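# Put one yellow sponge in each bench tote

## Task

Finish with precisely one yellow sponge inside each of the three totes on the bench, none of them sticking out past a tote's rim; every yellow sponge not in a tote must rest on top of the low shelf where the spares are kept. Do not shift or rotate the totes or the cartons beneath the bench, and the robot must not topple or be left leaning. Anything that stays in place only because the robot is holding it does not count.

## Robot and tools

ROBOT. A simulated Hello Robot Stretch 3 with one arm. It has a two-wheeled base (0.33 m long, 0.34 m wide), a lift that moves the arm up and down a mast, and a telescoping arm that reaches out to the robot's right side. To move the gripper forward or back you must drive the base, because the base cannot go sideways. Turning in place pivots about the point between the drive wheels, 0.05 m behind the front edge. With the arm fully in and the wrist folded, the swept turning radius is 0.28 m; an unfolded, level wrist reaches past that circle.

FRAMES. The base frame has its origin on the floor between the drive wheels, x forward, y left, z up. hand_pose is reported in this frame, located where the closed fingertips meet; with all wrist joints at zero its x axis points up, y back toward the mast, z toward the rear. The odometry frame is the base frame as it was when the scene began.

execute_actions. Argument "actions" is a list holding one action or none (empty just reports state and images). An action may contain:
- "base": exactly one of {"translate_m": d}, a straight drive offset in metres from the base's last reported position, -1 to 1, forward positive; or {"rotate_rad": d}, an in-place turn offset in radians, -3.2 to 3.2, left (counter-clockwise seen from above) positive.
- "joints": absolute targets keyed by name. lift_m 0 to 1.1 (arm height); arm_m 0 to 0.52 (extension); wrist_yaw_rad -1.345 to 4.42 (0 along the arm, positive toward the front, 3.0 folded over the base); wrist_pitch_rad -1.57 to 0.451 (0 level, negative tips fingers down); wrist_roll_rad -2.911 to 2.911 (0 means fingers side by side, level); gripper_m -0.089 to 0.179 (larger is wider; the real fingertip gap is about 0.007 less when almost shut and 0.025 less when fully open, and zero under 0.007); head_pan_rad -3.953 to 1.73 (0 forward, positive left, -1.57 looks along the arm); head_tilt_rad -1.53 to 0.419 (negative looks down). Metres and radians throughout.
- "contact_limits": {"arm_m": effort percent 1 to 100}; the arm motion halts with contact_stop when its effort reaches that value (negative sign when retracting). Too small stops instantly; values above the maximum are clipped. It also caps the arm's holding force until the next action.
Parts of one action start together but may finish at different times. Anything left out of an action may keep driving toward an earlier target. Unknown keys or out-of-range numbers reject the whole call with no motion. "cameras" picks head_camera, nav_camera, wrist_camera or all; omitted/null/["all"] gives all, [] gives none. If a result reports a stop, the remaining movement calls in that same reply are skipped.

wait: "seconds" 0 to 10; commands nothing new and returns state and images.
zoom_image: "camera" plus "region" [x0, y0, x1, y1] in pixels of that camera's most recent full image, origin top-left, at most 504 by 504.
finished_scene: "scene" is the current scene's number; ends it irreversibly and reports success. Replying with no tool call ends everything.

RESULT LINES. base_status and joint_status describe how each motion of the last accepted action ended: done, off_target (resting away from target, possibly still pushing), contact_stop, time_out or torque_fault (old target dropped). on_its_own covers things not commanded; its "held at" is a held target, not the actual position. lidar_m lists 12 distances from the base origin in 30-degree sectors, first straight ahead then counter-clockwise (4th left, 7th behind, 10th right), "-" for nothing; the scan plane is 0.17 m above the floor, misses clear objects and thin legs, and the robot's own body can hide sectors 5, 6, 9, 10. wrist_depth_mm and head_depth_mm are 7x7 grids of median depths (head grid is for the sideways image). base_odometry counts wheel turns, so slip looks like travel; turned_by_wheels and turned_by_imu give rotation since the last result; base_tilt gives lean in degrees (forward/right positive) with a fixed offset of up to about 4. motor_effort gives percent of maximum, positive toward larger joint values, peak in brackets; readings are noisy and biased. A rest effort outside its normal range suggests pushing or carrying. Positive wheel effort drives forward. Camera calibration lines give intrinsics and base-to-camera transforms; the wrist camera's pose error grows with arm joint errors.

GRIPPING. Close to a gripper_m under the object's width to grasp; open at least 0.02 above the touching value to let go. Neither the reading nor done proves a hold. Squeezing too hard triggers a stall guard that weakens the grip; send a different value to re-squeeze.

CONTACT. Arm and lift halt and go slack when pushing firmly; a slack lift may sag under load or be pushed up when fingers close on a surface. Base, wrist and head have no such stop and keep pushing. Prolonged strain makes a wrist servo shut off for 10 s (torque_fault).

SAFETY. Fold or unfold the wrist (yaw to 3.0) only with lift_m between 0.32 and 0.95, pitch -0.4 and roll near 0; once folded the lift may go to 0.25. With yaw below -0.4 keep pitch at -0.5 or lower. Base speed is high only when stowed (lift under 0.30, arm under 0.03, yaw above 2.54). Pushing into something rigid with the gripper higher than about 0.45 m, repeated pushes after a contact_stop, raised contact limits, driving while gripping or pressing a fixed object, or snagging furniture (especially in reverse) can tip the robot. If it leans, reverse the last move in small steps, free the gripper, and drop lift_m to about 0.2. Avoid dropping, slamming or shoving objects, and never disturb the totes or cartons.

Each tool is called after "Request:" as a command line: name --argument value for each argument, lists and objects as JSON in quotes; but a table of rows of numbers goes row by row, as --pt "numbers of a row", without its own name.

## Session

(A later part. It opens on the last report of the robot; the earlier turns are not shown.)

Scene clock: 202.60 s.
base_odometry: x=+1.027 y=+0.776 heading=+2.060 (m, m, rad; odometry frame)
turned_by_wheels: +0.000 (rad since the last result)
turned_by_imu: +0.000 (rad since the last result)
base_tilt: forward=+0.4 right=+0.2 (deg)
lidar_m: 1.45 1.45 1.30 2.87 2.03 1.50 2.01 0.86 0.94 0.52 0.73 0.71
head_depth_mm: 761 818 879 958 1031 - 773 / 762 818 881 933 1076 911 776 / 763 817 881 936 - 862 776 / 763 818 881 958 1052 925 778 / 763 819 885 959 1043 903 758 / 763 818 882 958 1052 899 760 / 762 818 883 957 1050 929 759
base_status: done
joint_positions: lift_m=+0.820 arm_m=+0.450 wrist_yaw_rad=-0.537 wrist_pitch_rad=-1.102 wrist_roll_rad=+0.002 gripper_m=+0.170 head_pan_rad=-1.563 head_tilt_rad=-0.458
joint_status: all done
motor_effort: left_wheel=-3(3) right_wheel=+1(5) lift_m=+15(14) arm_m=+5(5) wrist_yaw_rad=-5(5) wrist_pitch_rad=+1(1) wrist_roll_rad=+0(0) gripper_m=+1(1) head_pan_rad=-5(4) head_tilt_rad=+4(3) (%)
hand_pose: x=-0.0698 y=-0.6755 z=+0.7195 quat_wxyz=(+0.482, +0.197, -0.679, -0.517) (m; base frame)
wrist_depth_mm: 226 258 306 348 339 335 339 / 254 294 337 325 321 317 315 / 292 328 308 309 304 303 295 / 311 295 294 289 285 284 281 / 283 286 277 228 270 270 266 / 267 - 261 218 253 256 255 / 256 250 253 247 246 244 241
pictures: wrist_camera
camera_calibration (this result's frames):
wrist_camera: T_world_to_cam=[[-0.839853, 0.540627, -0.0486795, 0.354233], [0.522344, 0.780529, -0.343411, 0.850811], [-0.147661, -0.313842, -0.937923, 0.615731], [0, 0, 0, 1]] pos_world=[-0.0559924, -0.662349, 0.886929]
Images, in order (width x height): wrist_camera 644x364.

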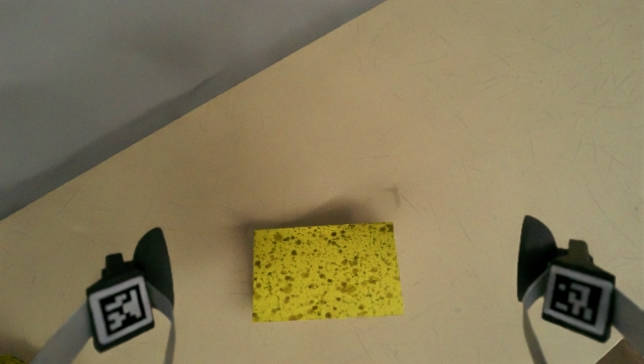

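Request:
execute_actions --actions '[{"base":{"translate_m":0.013},"joints":{"arm_m":0.454,"lift_m":0.78}}]' --cameras '[]'

Request:
execute_actions --actions '[{"joints":{"lift_m":0.738}}]' --cameras '["wrist_camera"]'

Request:
execute_actions --actions '[{"joints":{"gripper_m":0.07}}]' --cameras '[]'

Request:
execute_actions --actions '[{"joints":{"lift_m":0.8}}]' --cameras '["wrist_camera"]'

Request:
execute_actions --actions '[{"base":{"rotate_rad":-0.955},"joints":{"lift_m":1.1,"arm_m":0.2,"wrist_yaw_rad":0}}]' --cameras '[]'

Request:
execute_actions --actions '[{"base":{"translate_m":-1.0},"joints":{"wrist_pitch_rad":-0.4}}]' --cameras '[]'

Request:
execute_actions --actions '[{"base":{"translate_m":-0.473}}]' --cameras '[]'

Request:
execute_actions --actions '[{"base":{"rotate_rad":-0.59},"joints":{"arm_m":0.3}}]' --cameras '["wrist_camera","head_camera"]'

Scene clock: 211.53 s.
base_odometry: x=+1.021 y=+0.787 heading=+2.060 (m, m, rad; odometry frame)
turned_by_wheels: +0.000 (rad since the last result)
turned_by_imu: +0.000 (rad since the last result)
base_tilt: forward=+0.4 right=+0.1 (deg)
lidar_m: 1.44 1.45 1.30 2.81 2.05 1.51 2.00 0.87 0.95 0.52 0.71 0.70
head_depth_mm: 762 816 880 954 1028 - - / 761 817 882 949 - 923 774 / 761 816 882 946 - 844 777 / 762 817 881 956 1048 913 758 / 764 818 881 960 1048 900 757 / 762 822 881 958 1050 899 758 / 763 818 881 954 1049 931 760
base_status: done
joint_positions: lift_m=+0.780 arm_m=+0.454 wrist_yaw_rad=-0.537 wrist_pitch_rad=-1.102 wrist_roll_rad=+0.002 gripper_m=+0.170 head_pan_rad=-1.563 head_tilt_rad=-0.458
joint_status: all done
motor_effort: left_wheel=-2(4) right_wheel=+2(5) lift_m=+14(13) arm_m=+5(3) wrist_yaw_rad=-5(5) wrist_pitch_rad=+1(1) wrist_roll_rad=+0(0) gripper_m=+1(1) head_pan_rad=-5(5) head_tilt_rad=+3(4) (%)
hand_pose: x=-0.0698 y=-0.6795 z=+0.6795 quat_wxyz=(+0.482, +0.197, -0.679, -0.517) (m; base frame)
wrist_depth_mm: 220 252 298 296 291 287 284 / 249 288 281 277 275 273 265 / 279 270 263 262 259 255 253 / 256 255 250 245 245 241 240 / 242 244 236 190 191 231 228 / 230 - 224 180 179 221 219 / 221 215 213 211 210 209 204
pictures: none
No camera images: the call's "cameras" was empty. Leave "cameras" out to get every camera's image.

Scene clock: 212.73 s.
base_odometry: x=+1.021 y=+0.787 heading=+2.060 (m, m, rad; odometry frame)
turned_by_wheels: +0.000 (rad since the last result)
turned_by_imu: +0.000 (rad since the last result)
base_tilt: forward=+0.5 right=+0.2 (deg)
lidar_m: 1.44 1.45 1.30 2.82 2.04 1.51 2.01 0.87 0.96 0.52 0.71 0.70
head_depth_mm: 761 815 883 954 1047 952 - / 759 817 880 962 1015 921 767 / 762 818 880 955 - 837 778 / 764 820 879 958 1046 897 757 / 763 817 881 955 1048 897 759 / 764 819 882 958 1043 902 760 / 763 820 883 960 1046 926 759
base_status: not commanded
joint_positions: lift_m=+0.738 arm_m=+0.454 wrist_yaw_rad=-0.537 wrist_pitch_rad=-1.102 wrist_roll_rad=+0.002 gripper_m=+0.170 head_pan_rad=-1.563 head_tilt_rad=-0.458
joint_status: all done
motor_effort: left_wheel=-2(2) right_wheel=+1(2) lift_m=+14(15) arm_m=+5(5) wrist_yaw_rad=-5(5) wrist_pitch_rad=+1(1) wrist_roll_rad=+0(0) gripper_m=+0(2) head_pan_rad=-5(5) head_tilt_rad=+3(4) (%)
hand_pose: x=-0.0698 y=-0.6795 z=+0.6375 quat_wxyz=(+0.482, +0.197, -0.679, -0.517) (m; base frame)
wrist_depth_mm: 221 254 247 244 240 237 232 / 249 235 230 228 226 224 220 / 223 220 218 214 211 209 207 / 209 209 206 203 199 199 197 / 199 198 193 146 147 188 186 / 188 - 182 140 139 179 180 / - 176 175 171 171 170 167
pictures: wrist_camera
camera_calibration (this result's frames):
wrist_camera: T_world_to_cam=[[-0.839748, 0.540791, -0.0486741, 0.352497], [0.522517, 0.780476, -0.34327, 0.825619], [-0.147648, -0.313693, -0.937975, 0.537708], [0, 0, 0, 1]] pos_world=[-0.0559996, -0.666327, 0.804924]
Images, in order (width x height): wrist_camera 644x364.

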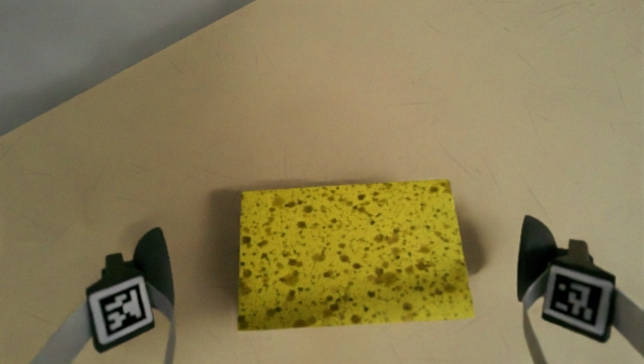

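Scene clock: 214.23 s.
base_odometry: x=+1.021 y=+0.787 heading=+2.060 (m, m, rad; odometry frame)
turned_by_wheels: +0.000 (rad since the last result)
turned_by_imu: +0.000 (rad since the last result)
base_tilt: forward=+0.3 right=+0.1 (deg)
lidar_m: 1.44 1.45 1.30 2.81 2.05 1.51 2.01 0.87 0.95 0.52 0.71 0.70
head_depth_mm: 761 820 880 955 1044 953 - / 761 814 879 958 1022 925 764 / 760 816 883 954 - 843 777 / 760 818 881 958 1048 923 759 / 761 819 882 952 1047 902 756 / 764 817 884 958 1045 903 760 / 763 818 884 958 1046 929 760
base_status: not commanded
joint_positions: lift_m=+0.738 arm_m=+0.454 wrist_yaw_rad=-0.537 wrist_pitch_rad=-1.102 wrist_roll_rad=+0.002 gripper_m=+0.071 head_pan_rad=-1.563 head_tilt_rad=-0.458
joint_status: all done
motor_effort: left_wheel=-2(2) right_wheel=+2(2) lift_m=+15(14) arm_m=+5(4) wrist_yaw_rad=-5(4) wrist_pitch_rad=+1(1) wrist_roll_rad=+0(0) gripper_m=-13(90) head_pan_rad=-5(4) head_tilt_rad=+4(4) (%)
hand_pose: x=-0.0698 y=-0.6795 z=+0.6375 quat_wxyz=(+0.482, +0.197, -0.679, -0.517) (m; base frame)
wrist_depth_mm: 224 255 246 241 241 238 233 / 248 237 231 229 226 222 220 / 221 220 217 214 211 211 208 / 211 206 205 203 198 200 197 / 200 196 151 147 146 191 185 / 188 188 140 139 138 - 178 / 178 178 174 171 171 169 170
pictures: none
No camera images: the call's "cameras" was empty. Leave "cameras" out to get every camera's image.

Scene clock: 215.63 s.
base_odometry: x=+1.021 y=+0.787 heading=+2.060 (m, m, rad; odometry frame)
turned_by_wheels: +0.000 (rad since the last result)
turned_by_imu: +0.000 (rad since the last result)
base_tilt: forward=+0.5 right=+0.1 (deg)
lidar_m: 1.44 1.45 1.30 2.82 2.06 1.51 2.01 0.87 0.95 0.52 0.71 0.70
head_depth_mm: 760 815 882 956 1030 - 766 / 760 817 883 944 1073 895 777 / 763 819 885 943 - 831 777 / 762 817 883 957 1049 929 761 / 764 821 883 960 1045 897 759 / 764 817 883 959 1045 899 758 / 763 818 885 958 1052 927 760
base_status: not commanded
joint_positions: lift_m=+0.800 arm_m=+0.454 wrist_yaw_rad=-0.537 wrist_pitch_rad=-1.103 wrist_roll_rad=+0.002 gripper_m=+0.071 head_pan_rad=-1.563 head_tilt_rad=-0.458
joint_status: all done
motor_effort: left_wheel=-2(2) right_wheel=+1(1) lift_m=+24(23) arm_m=+4(5) wrist_yaw_rad=-4(4) wrist_pitch_rad=+1(1) wrist_roll_rad=+0(0) gripper_m=-13(12) head_pan_rad=-5(4) head_tilt_rad=+3(3) (%)
hand_pose: x=-0.0697 y=-0.6794 z=+0.6989 quat_wxyz=(+0.482, +0.197, -0.679, -0.517) (m; base frame)
wrist_depth_mm: 221 252 298 327 316 316 311 / 249 289 311 300 296 289 286 / 286 293 284 284 278 278 274 / 276 276 272 268 264 262 258 / 260 257 151 146 144 249 245 / 249 247 140 139 138 - 233 / 236 232 229 225 225 225 222
pictures: wrist_camera
camera_calibration (this result's frames):
wrist_camera: T_world_to_cam=[[-0.839715, 0.540843, -0.0486592, 0.355504], [0.522622, 0.780578, -0.342875, 0.846392], [-0.147459, -0.313348, -0.93812, 0.595649], [0, 0, 0, 1]] pos_world=[-0.0559869, -0.666302, 0.866295]
Images, in order (width x height): wrist_camera 644x364.

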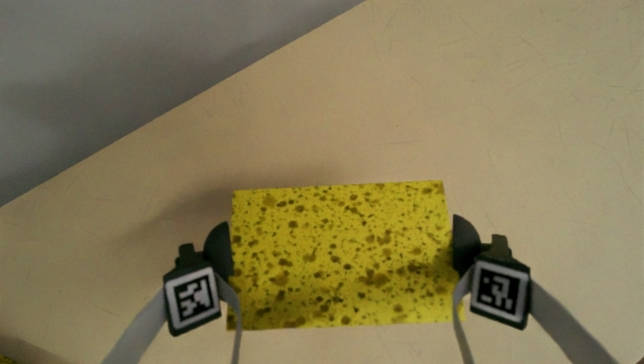

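Scene clock: 219.20 s.
base_odometry: x=+1.021 y=+0.787 heading=+1.105 (m, m, rad; odometry frame)
turned_by_wheels: -0.955 (rad since the last result)
turned_by_imu: -0.971 (rad since the last result)
base_tilt: forward=+0.6 right=+0.0 (deg)
lidar_m: 0.70 1.37 1.43 1.32 1.30 3.58 1.91 1.51 2.32 0.87 0.52 0.52
head_depth_mm: 1986 - - 2532 2224 1739 1420 / 1717 - - 2544 2282 1684 1425 / 1527 - - - 466 1635 1423 / 1332 1431 1520 1629 1356 1133 1275 / 1175 1247 1339 1439 1484 1023 1107 / 1068 1130 1204 1274 1194 929 1025 / 971 1020 1076 1137 1155 930 802
base_status: done
joint_positions: lift_m=+1.100 arm_m=+0.200 wrist_yaw_rad=-0.002 wrist_pitch_rad=-1.104 wrist_roll_rad=+0.002 gripper_m=+0.071 head_pan_rad=-1.563 head_tilt_rad=-0.457
joint_status: all done
motor_effort: left_wheel=+2(7) right_wheel=-2(5) lift_m=+24(26) arm_m=-4(2) wrist_yaw_rad=+1(3) wrist_pitch_rad=+2(2) wrist_roll_rad=+0(0) gripper_m=-12(13) head_pan_rad=-5(4) head_tilt_rad=+3(3) (%)
hand_pose: x=-0.0218 y=-0.4391 z=+0.9987 quat_wxyz=(+0.601, +0.370, -0.603, -0.372) (m; base frame)
wrist_depth_mm: 601 698 715 - - - - / 636 664 660 - - - - / 629 626 638 - - - - / 605 589 836 - - - - / 567 567 150 146 145 - - / 553 547 140 139 138 - - / 513 748 - - - - -
pictures: none
No camera images: the call's "cameras" was empty. Leave "cameras" out to get every camera's image.

Scene clock: 230.17 s.
base_odometry: x=+0.572 y=-0.106 heading=+1.105 (m, m, rad; odometry frame)
turned_by_wheels: +0.000 (rad since the last result)
turned_by_imu: -0.001 (rad since the last result)
base_tilt: forward=+0.4 right=+0.1 (deg)
lidar_m: 1.42 2.03 1.40 1.46 2.06 2.70 1.17 0.87 0.84 0.91 1.79 1.37
head_depth_mm: 1548 - - 954 1032 1329 1159 / 1662 - - 2059 2139 1689 1321 / 1767 - - 2252 2249 1741 1422 / 1864 2015 2178 2381 2231 1746 1433 / 2008 2184 2357 2585 2246 1755 1425 / 2076 2222 2367 2487 2238 1747 1432 / 1894 2006 2111 2229 2228 1763 1432
base_status: done
joint_positions: lift_m=+1.100 arm_m=+0.200 wrist_yaw_rad=-0.002 wrist_pitch_rad=-0.425 wrist_roll_rad=+0.002 gripper_m=+0.071 head_pan_rad=-1.563 head_tilt_rad=-0.457
joint_status: all done
motor_effort: left_wheel=+2(3) right_wheel=-2(5) lift_m=+24(24) arm_m=-3(4) wrist_yaw_rad=+1(1) wrist_pitch_rad=+12(12) wrist_roll_rad=+0(0) gripper_m=-14(12) head_pan_rad=-4(3) head_tilt_rad=+3(3) (%)
hand_pose: x=-0.0219 y=-0.5688 z=+1.1108 quat_wxyz=(+0.691, +0.149, -0.692, -0.150) (m; base frame)
wrist_depth_mm: - - - - - - 980 / - - - - - - 985 / - - - - - 743 715 / - - - - 532 578 541 / - - 151 146 145 493 446 / - - 140 139 139 - - / - - - - - 991 938
pictures: none
No camera images: the call's "cameras" was empty. Leave "cameras" out to get every camera's image.

Scene clock: 235.87 s.
base_odometry: x=+0.360 y=-0.529 heading=+1.105 (m, m, rad; odometry frame)
turned_by_wheels: +0.000 (rad since the last result)
turned_by_imu: +0.000 (rad since the last result)
base_tilt: forward=+0.4 right=+0.1 (deg)
lidar_m: 1.88 2.31 1.64 1.73 2.70 2.33 0.79 0.60 0.59 0.62 0.88 1.76
head_depth_mm: 1299 - - 916 690 1421 1127 / 1412 - - 869 745 1421 1157 / 1491 - - 829 1578 1382 1172 / 1603 1724 1852 829 2083 1385 1130 / 1702 1836 1985 924 2243 1689 1186 / 1836 1985 2163 979 1053 1647 1400 / 1980 2149 2385 2615 2247 1746 1431
base_status: done
joint_positions: lift_m=+1.100 arm_m=+0.200 wrist_yaw_rad=-0.002 wrist_pitch_rad=-0.425 wrist_roll_rad=+0.002 gripper_m=+0.071 head_pan_rad=-1.563 head_tilt_rad=-0.457
joint_status: not commanded
motor_effort: left_wheel=+2(3) right_wheel=-2(6) lift_m=+24(24) arm_m=-4(4) wrist_yaw_rad=+2(2) wrist_pitch_rad=+12(12) wrist_roll_rad=+0(0) gripper_m=-14(13) head_pan_rad=-5(4) head_tilt_rad=+3(3) (%)
hand_pose: x=-0.0219 y=-0.5688 z=+1.1108 quat_wxyz=(+0.691, +0.148, -0.692, -0.150) (m; base frame)
wrist_depth_mm: - - - - - 921 790 / - - - - - 937 854 / - - - 794 752 746 649 / - - 599 580 545 566 509 / - - 151 146 146 466 413 / - - 140 139 137 - 358 / - - 827 951 328 322 309
pictures: none
No camera images: the call's "cameras" was empty. Leave "cameras" out to get every camera's image.

Scene clock: 237.83 s.
base_odometry: x=+0.360 y=-0.529 heading=+0.515 (m, m, rad; odometry frame)
turned_by_wheels: -0.590 (rad since the last result)
turned_by_imu: -0.599 (rad since the last result)
base_tilt: forward=+0.6 right=+0.0 (deg)
lidar_m: 1.76 1.88 2.37 1.65 1.69 2.74 2.33 0.84 0.61 0.59 0.61 0.82
head_depth_mm: 1268 1378 1360 786 688 1420 1124 / 1261 - 946 772 662 1377 1127 / 1282 - - 647 663 1426 1161 / 1299 1389 1178 648 666 1421 1159 / 1292 1390 1390 717 667 1388 1129 / 1298 1392 1455 929 716 1440 1132 / 1304 1402 1454 927 718 1382 1165
base_status: done
joint_positions: lift_m=+1.100 arm_m=+0.300 wrist_yaw_rad=-0.002 wrist_pitch_rad=-0.424 wrist_roll_rad=+0.002 gripper_m=+0.071 head_pan_rad=-1.563 head_tilt_rad=-0.457
joint_status: all done
motor_effort: left_wheel=+1(8) right_wheel=-2(6) lift_m=+24(24) arm_m=+5(7) wrist_yaw_rad=+2(1) wrist_pitch_rad=+11(12) wrist_roll_rad=+0(0) gripper_m=-13(14) head_pan_rad=-5(4) head_tilt_rad=+3(3) (%)
hand_pose: x=-0.0219 y=-0.6683 z=+1.1110 quat_wxyz=(+0.691, +0.148, -0.692, -0.150) (m; base frame)
wrist_depth_mm: 869 857 856 886 863 875 845 / 920 932 904 883 904 937 948 / - 841 714 497 507 728 730 / 636 615 425 508 358 560 544 / 491 482 150 146 145 430 443 / 406 408 140 139 137 - 370 / 348 293 314 312 319 266 320
pictures: head_camera (sideways: a quarter turn clockwise sets it upright), wrist_camera
camera_calibration (this result's frames):
head_camera: T_world_to_cam=[[-0.00853315, 0.434976, -0.900401, 1.19212], [0.99968, 0.0251678, 0.00268432, -0.00130896], [0.0238287, -0.90009, -0.435052, 0.520632], [0, 0, 0, 1]] pos_world=[-0.000924912, -0.0498953, 1.29989]
wrist_camera: T_world_to_cam=[[-0.998202, -0.00186416, -0.0599125, 0.0560442], [0.0504026, 0.514882, -0.855778, 1.33597], [0.0324432, -0.857259, -0.513862, 0.161905], [0, 0, 0, 1]] pos_world=[-0.0166456, -0.548968, 1.22985]
Images, in order (width x height): head_camera 896x504, wrist_camera 644x364.

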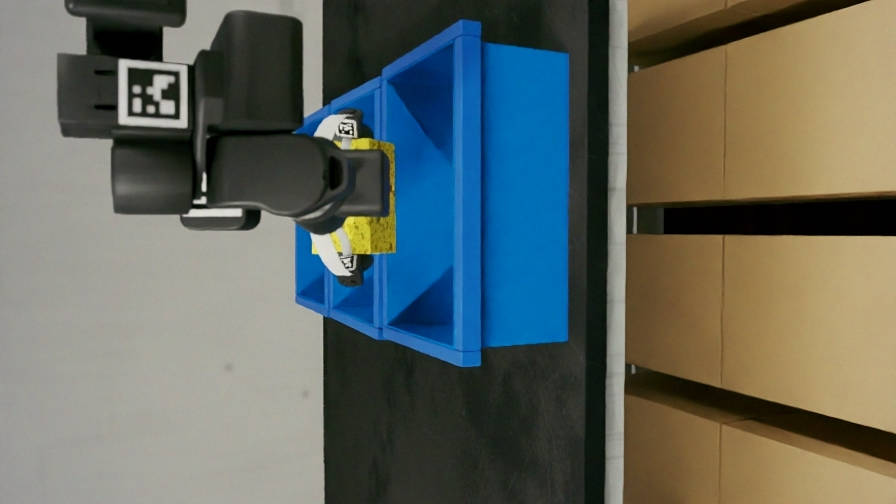

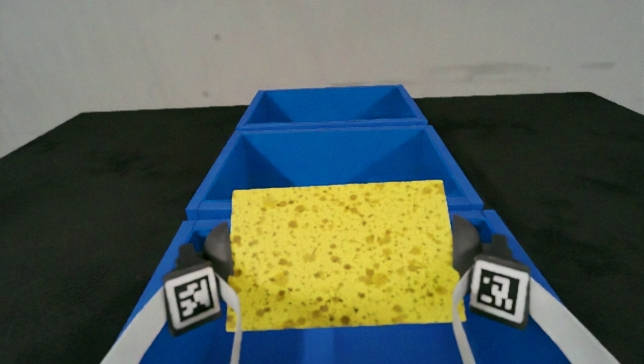

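Similar to scene 1, about 1 cm nearer.

Request:
execute_actions --actions '[{"joints":{"arm_m":0.385}}]' --cameras '[]'

Request:
execute_actions --actions '[{"joints":{"wrist_pitch_rad":-0.75,"arm_m":0.41}}]' --cameras '["wrist_camera"]'

Request:
execute_actions --actions '[{"joints":{"arm_m":0.45,"wrist_pitch_rad":-1.0}}]' --cameras '["wrist_camera"]'

Request:
execute_actions --actions '[{"joints":{"lift_m":1.048,"wrist_pitch_rad":-1.1,"arm_m":0.46}}]' --cameras '["wrist_camera"]'

Scene clock: 242.77 s.
base_odometry: x=+0.360 y=-0.529 heading=+0.515 (m, m, rad; odometry frame)
turned_by_wheels: +0.000 (rad since the last result)
turned_by_imu: +0.001 (rad since the last result)
base_tilt: forward=+0.2 right=+0.2 (deg)
lidar_m: 1.76 1.88 2.35 1.64 1.70 2.73 2.33 0.84 0.61 0.59 0.61 0.82
head_depth_mm: 1269 1387 1438 785 688 1419 1127 / 1274 - 1311 771 662 1376 1125 / 1276 - 714 779 665 1424 1157 / 1291 1388 990 780 666 1422 1161 / 1296 1388 1383 717 666 1387 1134 / 1301 1397 1452 927 716 1450 1140 / 1301 1402 1448 929 718 1385 1167
base_status: not commanded
joint_positions: lift_m=+1.100 arm_m=+0.385 wrist_yaw_rad=-0.002 wrist_pitch_rad=-0.424 wrist_roll_rad=+0.002 gripper_m=+0.071 head_pan_rad=-1.563 head_tilt_rad=-0.457
joint_status: all done
motor_effort: left_wheel=+1(1) right_wheel=-2(2) lift_m=+24(24) arm_m=+5(4) wrist_yaw_rad=+1(3) wrist_pitch_rad=+11(11) wrist_roll_rad=+0(0) gripper_m=-13(13) head_pan_rad=-5(4) head_tilt_rad=+3(3) (%)
hand_pose: x=-0.0219 y=-0.7533 z=+1.1110 quat_wxyz=(+0.691, +0.148, -0.692, -0.150) (m; base frame)
wrist_depth_mm: 782 796 772 791 777 804 794 / 844 863 850 842 866 850 838 / 924 824 715 600 609 748 727 / 641 612 417 402 360 558 549 / 491 484 151 147 145 449 435 / 408 394 140 139 138 - 373 / 345 259 248 249 248 243 320
pictures: none
No camera images: the call's "cameras" was empty. Leave "cameras" out to get every camera's image.

Scene clock: 243.90 s.
base_odometry: x=+0.360 y=-0.529 heading=+0.515 (m, m, rad; odometry frame)
turned_by_wheels: +0.000 (rad since the last result)
turned_by_imu: +0.000 (rad since the last result)
base_tilt: forward=+0.3 right=+0.3 (deg)
lidar_m: 1.76 1.88 2.35 1.64 1.69 2.73 2.34 0.84 0.61 0.58 0.60 0.82
head_depth_mm: 1270 1394 1429 785 688 1423 1125 / 1272 - 1360 769 661 1376 1128 / 1272 - 719 693 663 1425 1157 / 1293 1380 1175 692 664 1426 1161 / 1295 1399 1385 717 668 1386 1132 / 1295 1398 1449 926 715 1446 1138 / 1305 1392 1454 929 716 1383 1168
base_status: not commanded
joint_positions: lift_m=+1.100 arm_m=+0.410 wrist_yaw_rad=-0.002 wrist_pitch_rad=-0.759 wrist_roll_rad=+0.002 gripper_m=+0.071 head_pan_rad=-1.563 head_tilt_rad=-0.457
joint_status: all done
motor_effort: left_wheel=+2(2) right_wheel=-2(2) lift_m=+24(24) arm_m=+5(5) wrist_yaw_rad=+2(2) wrist_pitch_rad=+4(10) wrist_roll_rad=+0(0) gripper_m=-13(12) head_pan_rad=-5(5) head_tilt_rad=+4(3) (%)
hand_pose: x=-0.0219 y=-0.7240 z=+1.0446 quat_wxyz=(+0.656, +0.261, -0.657, -0.263) (m; base frame)
wrist_depth_mm: 622 617 360 349 349 547 549 / 518 489 385 395 383 310 452 / 433 268 345 234 230 226 387 / 374 216 214 208 204 212 334 / 329 216 151 146 144 235 185 / 175 201 140 139 138 - 168 / 158 201 250 250 247 243 160
pictures: wrist_camera
camera_calibration (this result's frames):
wrist_camera: T_world_to_cam=[[-0.998167, 0.0182791, -0.057694, 0.0642649], [0.0509928, 0.767449, -0.639079, 1.26434], [0.0325955, -0.64085, -0.766974, 0.501097], [0, 0, 0, 1]] pos_world=[-0.0166587, -0.650364, 1.19605]
Images, in order (width x height): wrist_camera 644x364.

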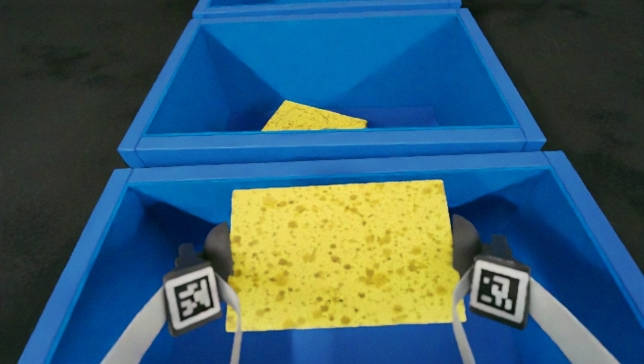

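Scene clock: 245.27 s.
base_odometry: x=+0.360 y=-0.529 heading=+0.515 (m, m, rad; odometry frame)
turned_by_wheels: +0.000 (rad since the last result)
turned_by_imu: +0.000 (rad since the last result)
base_tilt: forward=+0.3 right=+0.0 (deg)
lidar_m: 1.76 1.88 2.35 1.64 1.70 2.73 2.34 0.84 0.61 0.59 0.61 0.82
head_depth_mm: 1266 1393 1432 786 688 1418 1128 / 1273 - 1369 771 661 1379 1132 / 1281 - 975 693 663 1426 1161 / 1292 1384 1172 695 665 1429 1161 / 1303 1397 1390 720 667 1381 1128 / 1293 1397 1460 928 713 1444 1135 / 1310 1402 1455 932 717 1390 1166
base_status: not commanded
joint_positions: lift_m=+1.100 arm_m=+0.450 wrist_yaw_rad=-0.002 wrist_pitch_rad=-1.004 wrist_roll_rad=+0.002 gripper_m=+0.071 head_pan_rad=-1.563 head_tilt_rad=-0.457
joint_status: all done
motor_effort: left_wheel=+2(1) right_wheel=-2(2) lift_m=+24(24) arm_m=+5(9) wrist_yaw_rad=+1(1) wrist_pitch_rad=+2(4) wrist_roll_rad=+0(0) gripper_m=-12(13) head_pan_rad=-4(4) head_tilt_rad=+3(3) (%)
hand_pose: x=-0.0218 y=-0.7119 z=+1.0093 quat_wxyz=(+0.619, +0.339, -0.620, -0.342) (m; base frame)
wrist_depth_mm: 380 234 347 296 343 221 341 / 339 188 186 182 181 172 176 / 175 181 182 186 187 191 163 / 164 214 231 218 221 234 165 / 159 218 151 147 145 238 166 / 158 203 140 139 138 - 167 / 156 200 231 224 224 223 160
pictures: wrist_camera
camera_calibration (this result's frames):
wrist_camera: T_world_to_cam=[[-0.99814, 0.0319842, -0.0519056, 0.0659779], [0.0513768, 0.89963, -0.433619, 1.11921], [0.0328269, -0.43548, -0.8996, 0.761833], [0, 0, 0, 1]] pos_world=[-0.0166547, -0.677219, 1.17408]
Images, in order (width x height): wrist_camera 644x364.

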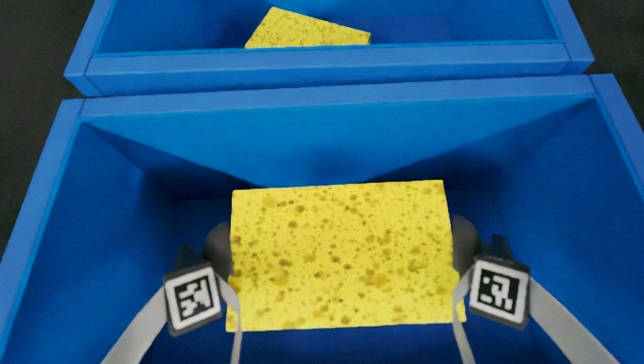

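Scene clock: 246.57 s.
base_odometry: x=+0.360 y=-0.529 heading=+0.515 (m, m, rad; odometry frame)
turned_by_wheels: +0.000 (rad since the last result)
turned_by_imu: +0.000 (rad since the last result)
base_tilt: forward=+0.2 right=+0.2 (deg)
lidar_m: 1.76 1.88 2.35 1.64 1.69 2.73 2.33 0.84 0.61 0.59 0.61 0.82
head_depth_mm: 1281 1343 1367 786 688 1419 1125 / 1286 1356 972 770 663 1378 1131 / 1290 1351 - 642 663 1428 1160 / 1297 1381 1176 786 665 1425 1161 / 1302 1391 1389 719 665 1380 1132 / 1299 1397 1453 927 715 1449 1130 / 1301 1391 1458 930 719 1389 1168
base_status: not commanded
joint_positions: lift_m=+1.048 arm_m=+0.460 wrist_yaw_rad=-0.002 wrist_pitch_rad=-1.103 wrist_roll_rad=+0.002 gripper_m=+0.071 head_pan_rad=-1.563 head_tilt_rad=-0.457
joint_status: all done
motor_effort: left_wheel=+2(2) right_wheel=-2(2) lift_m=+14(19) arm_m=+5(0) wrist_yaw_rad=+1(1) wrist_pitch_rad=+1(2) wrist_roll_rad=+0(0) gripper_m=-13(13) head_pan_rad=-4(5) head_tilt_rad=+4(3) (%)
hand_pose: x=-0.0218 y=-0.6988 z=+0.9475 quat_wxyz=(+0.601, +0.370, -0.603, -0.372) (m; base frame)
wrist_depth_mm: 125 126 128 129 131 132 133 / 151 157 158 161 163 165 155 / 163 196 208 212 210 207 163 / 160 207 210 206 200 201 164 / 159 197 151 146 145 192 166 / 158 189 140 140 138 - 167 / 156 177 176 174 174 173 160
pictures: wrist_camera
camera_calibration (this result's frames):
wrist_camera: T_world_to_cam=[[-0.998129, 0.0370273, -0.0486627, 0.0628315], [0.0515138, 0.937949, -0.342926, 1.02145], [0.0329455, -0.344791, -0.938101, 0.811802], [0, 0, 0, 1]] pos_world=[-0.01665, -0.680491, 1.11489]
Images, in order (width x height): wrist_camera 644x364.

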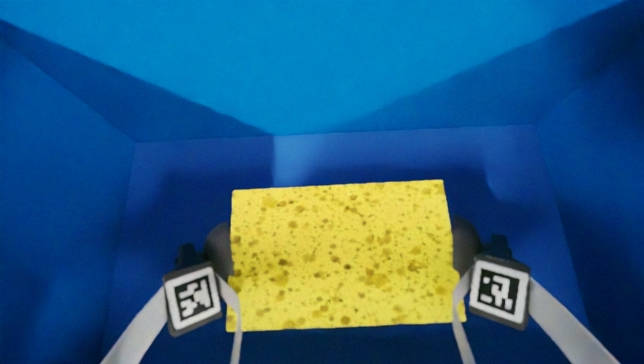

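Request:
execute_actions --actions '[{"joints":{"gripper_m":0.135}}]' --cameras '[]'

Request:
execute_actions --actions '[{"joints":{"lift_m":1.1}}]' --cameras '["wrist_camera"]'

Request:
finished_scene --scene 2

Scene clock: 251.03 s.
base_odometry: x=+0.360 y=-0.529 heading=+0.515 (m, m, rad; odometry frame)
turned_by_wheels: +0.000 (rad since the last result)
turned_by_imu: +0.000 (rad since the last result)
base_tilt: forward=+0.3 right=+0.1 (deg)
lidar_m: 1.76 1.88 2.36 1.64 1.69 2.73 2.34 0.84 0.61 0.59 0.61 0.82
head_depth_mm: 1283 1345 1367 784 688 1418 1130 / 1288 1355 975 771 661 1380 1127 / 1288 1354 - 642 664 1420 1155 / 1292 1394 1178 714 664 1426 1159 / 1288 1391 1380 720 666 1387 1137 / 1300 1393 1457 928 715 1446 1132 / 1303 1391 1463 932 716 1387 1164
base_status: not commanded
joint_positions: lift_m=+1.048 arm_m=+0.460 wrist_yaw_rad=-0.002 wrist_pitch_rad=-1.103 wrist_roll_rad=+0.002 gripper_m=+0.135 head_pan_rad=-1.563 head_tilt_rad=-0.457
joint_status: all done
motor_effort: left_wheel=+2(1) right_wheel=-2(2) lift_m=+14(15) arm_m=+5(5) wrist_yaw_rad=+1(2) wrist_pitch_rad=+1(1) wrist_roll_rad=+0(0) gripper_m=+1(82) head_pan_rad=-4(4) head_tilt_rad=+3(3) (%)
hand_pose: x=-0.0218 y=-0.6988 z=+0.9475 quat_wxyz=(+0.601, +0.370, -0.603, -0.372) (m; base frame)
wrist_depth_mm: 125 127 128 129 130 132 133 / 152 155 157 161 164 165 155 / 161 196 207 211 211 207 164 / 160 207 208 206 204 201 165 / 159 197 155 151 150 193 166 / 157 189 146 142 142 - 160 / 152 177 177 174 174 173 169
pictures: none
No camera images: the call's "cameras" was empty. Leave "cameras" out to get every camera's image.

Scene clock: 252.33 s.
base_odometry: x=+0.360 y=-0.529 heading=+0.515 (m, m, rad; odometry frame)
turned_by_wheels: +0.000 (rad since the last result)
turned_by_imu: +0.000 (rad since the last result)
base_tilt: forward=+0.2 right=+0.1 (deg)
lidar_m: 1.76 1.88 2.36 1.64 1.69 2.74 2.34 0.84 0.61 0.59 0.60 0.82
head_depth_mm: 1265 1389 1441 783 687 1418 1129 / 1272 - 1368 644 663 1380 1126 / 1279 - - 781 663 1426 1159 / 1297 1387 1171 782 664 1423 1160 / 1294 1390 1391 719 664 1378 1136 / 1295 1399 1455 925 714 1445 1136 / 1302 1402 1461 930 717 1388 1170
base_status: not commanded
joint_positions: lift_m=+1.100 arm_m=+0.460 wrist_yaw_rad=-0.002 wrist_pitch_rad=-1.103 wrist_roll_rad=+0.002 gripper_m=+0.135 head_pan_rad=-1.563 head_tilt_rad=-0.457
joint_status: all done
motor_effort: left_wheel=+2(1) right_wheel=-2(2) lift_m=+23(23) arm_m=+5(5) wrist_yaw_rad=+3(2) wrist_pitch_rad=+1(1) wrist_roll_rad=+0(0) gripper_m=+0(1) head_pan_rad=-3(5) head_tilt_rad=+3(3) (%)
hand_pose: x=-0.0218 y=-0.6988 z=+0.9988 quat_wxyz=(+0.601, +0.370, -0.603, -0.372) (m; base frame)
wrist_depth_mm: 175 173 169 167 166 162 160 / 162 161 160 160 162 165 155 / 162 196 208 213 217 216 163 / 160 222 260 260 260 251 165 / 159 219 249 202 205 238 165 / 157 190 236 192 193 - 160 / 152 217 224 223 220 218 173
pictures: wrist_camera
camera_calibration (this result's frames):
wrist_camera: T_world_to_cam=[[-0.998129, 0.0370276, -0.0486627, 0.065332], [0.0515141, 0.937949, -0.342925, 1.03907], [0.0329454, -0.34479, -0.938101, 0.860002], [0, 0, 0, 1]] pos_world=[-0.01665, -0.680492, 1.16627]
Images, in order (width x height): wrist_camera 644x364.

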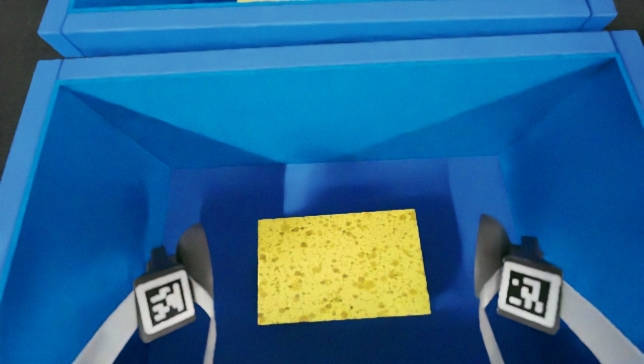

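The scene is finished: the task was done.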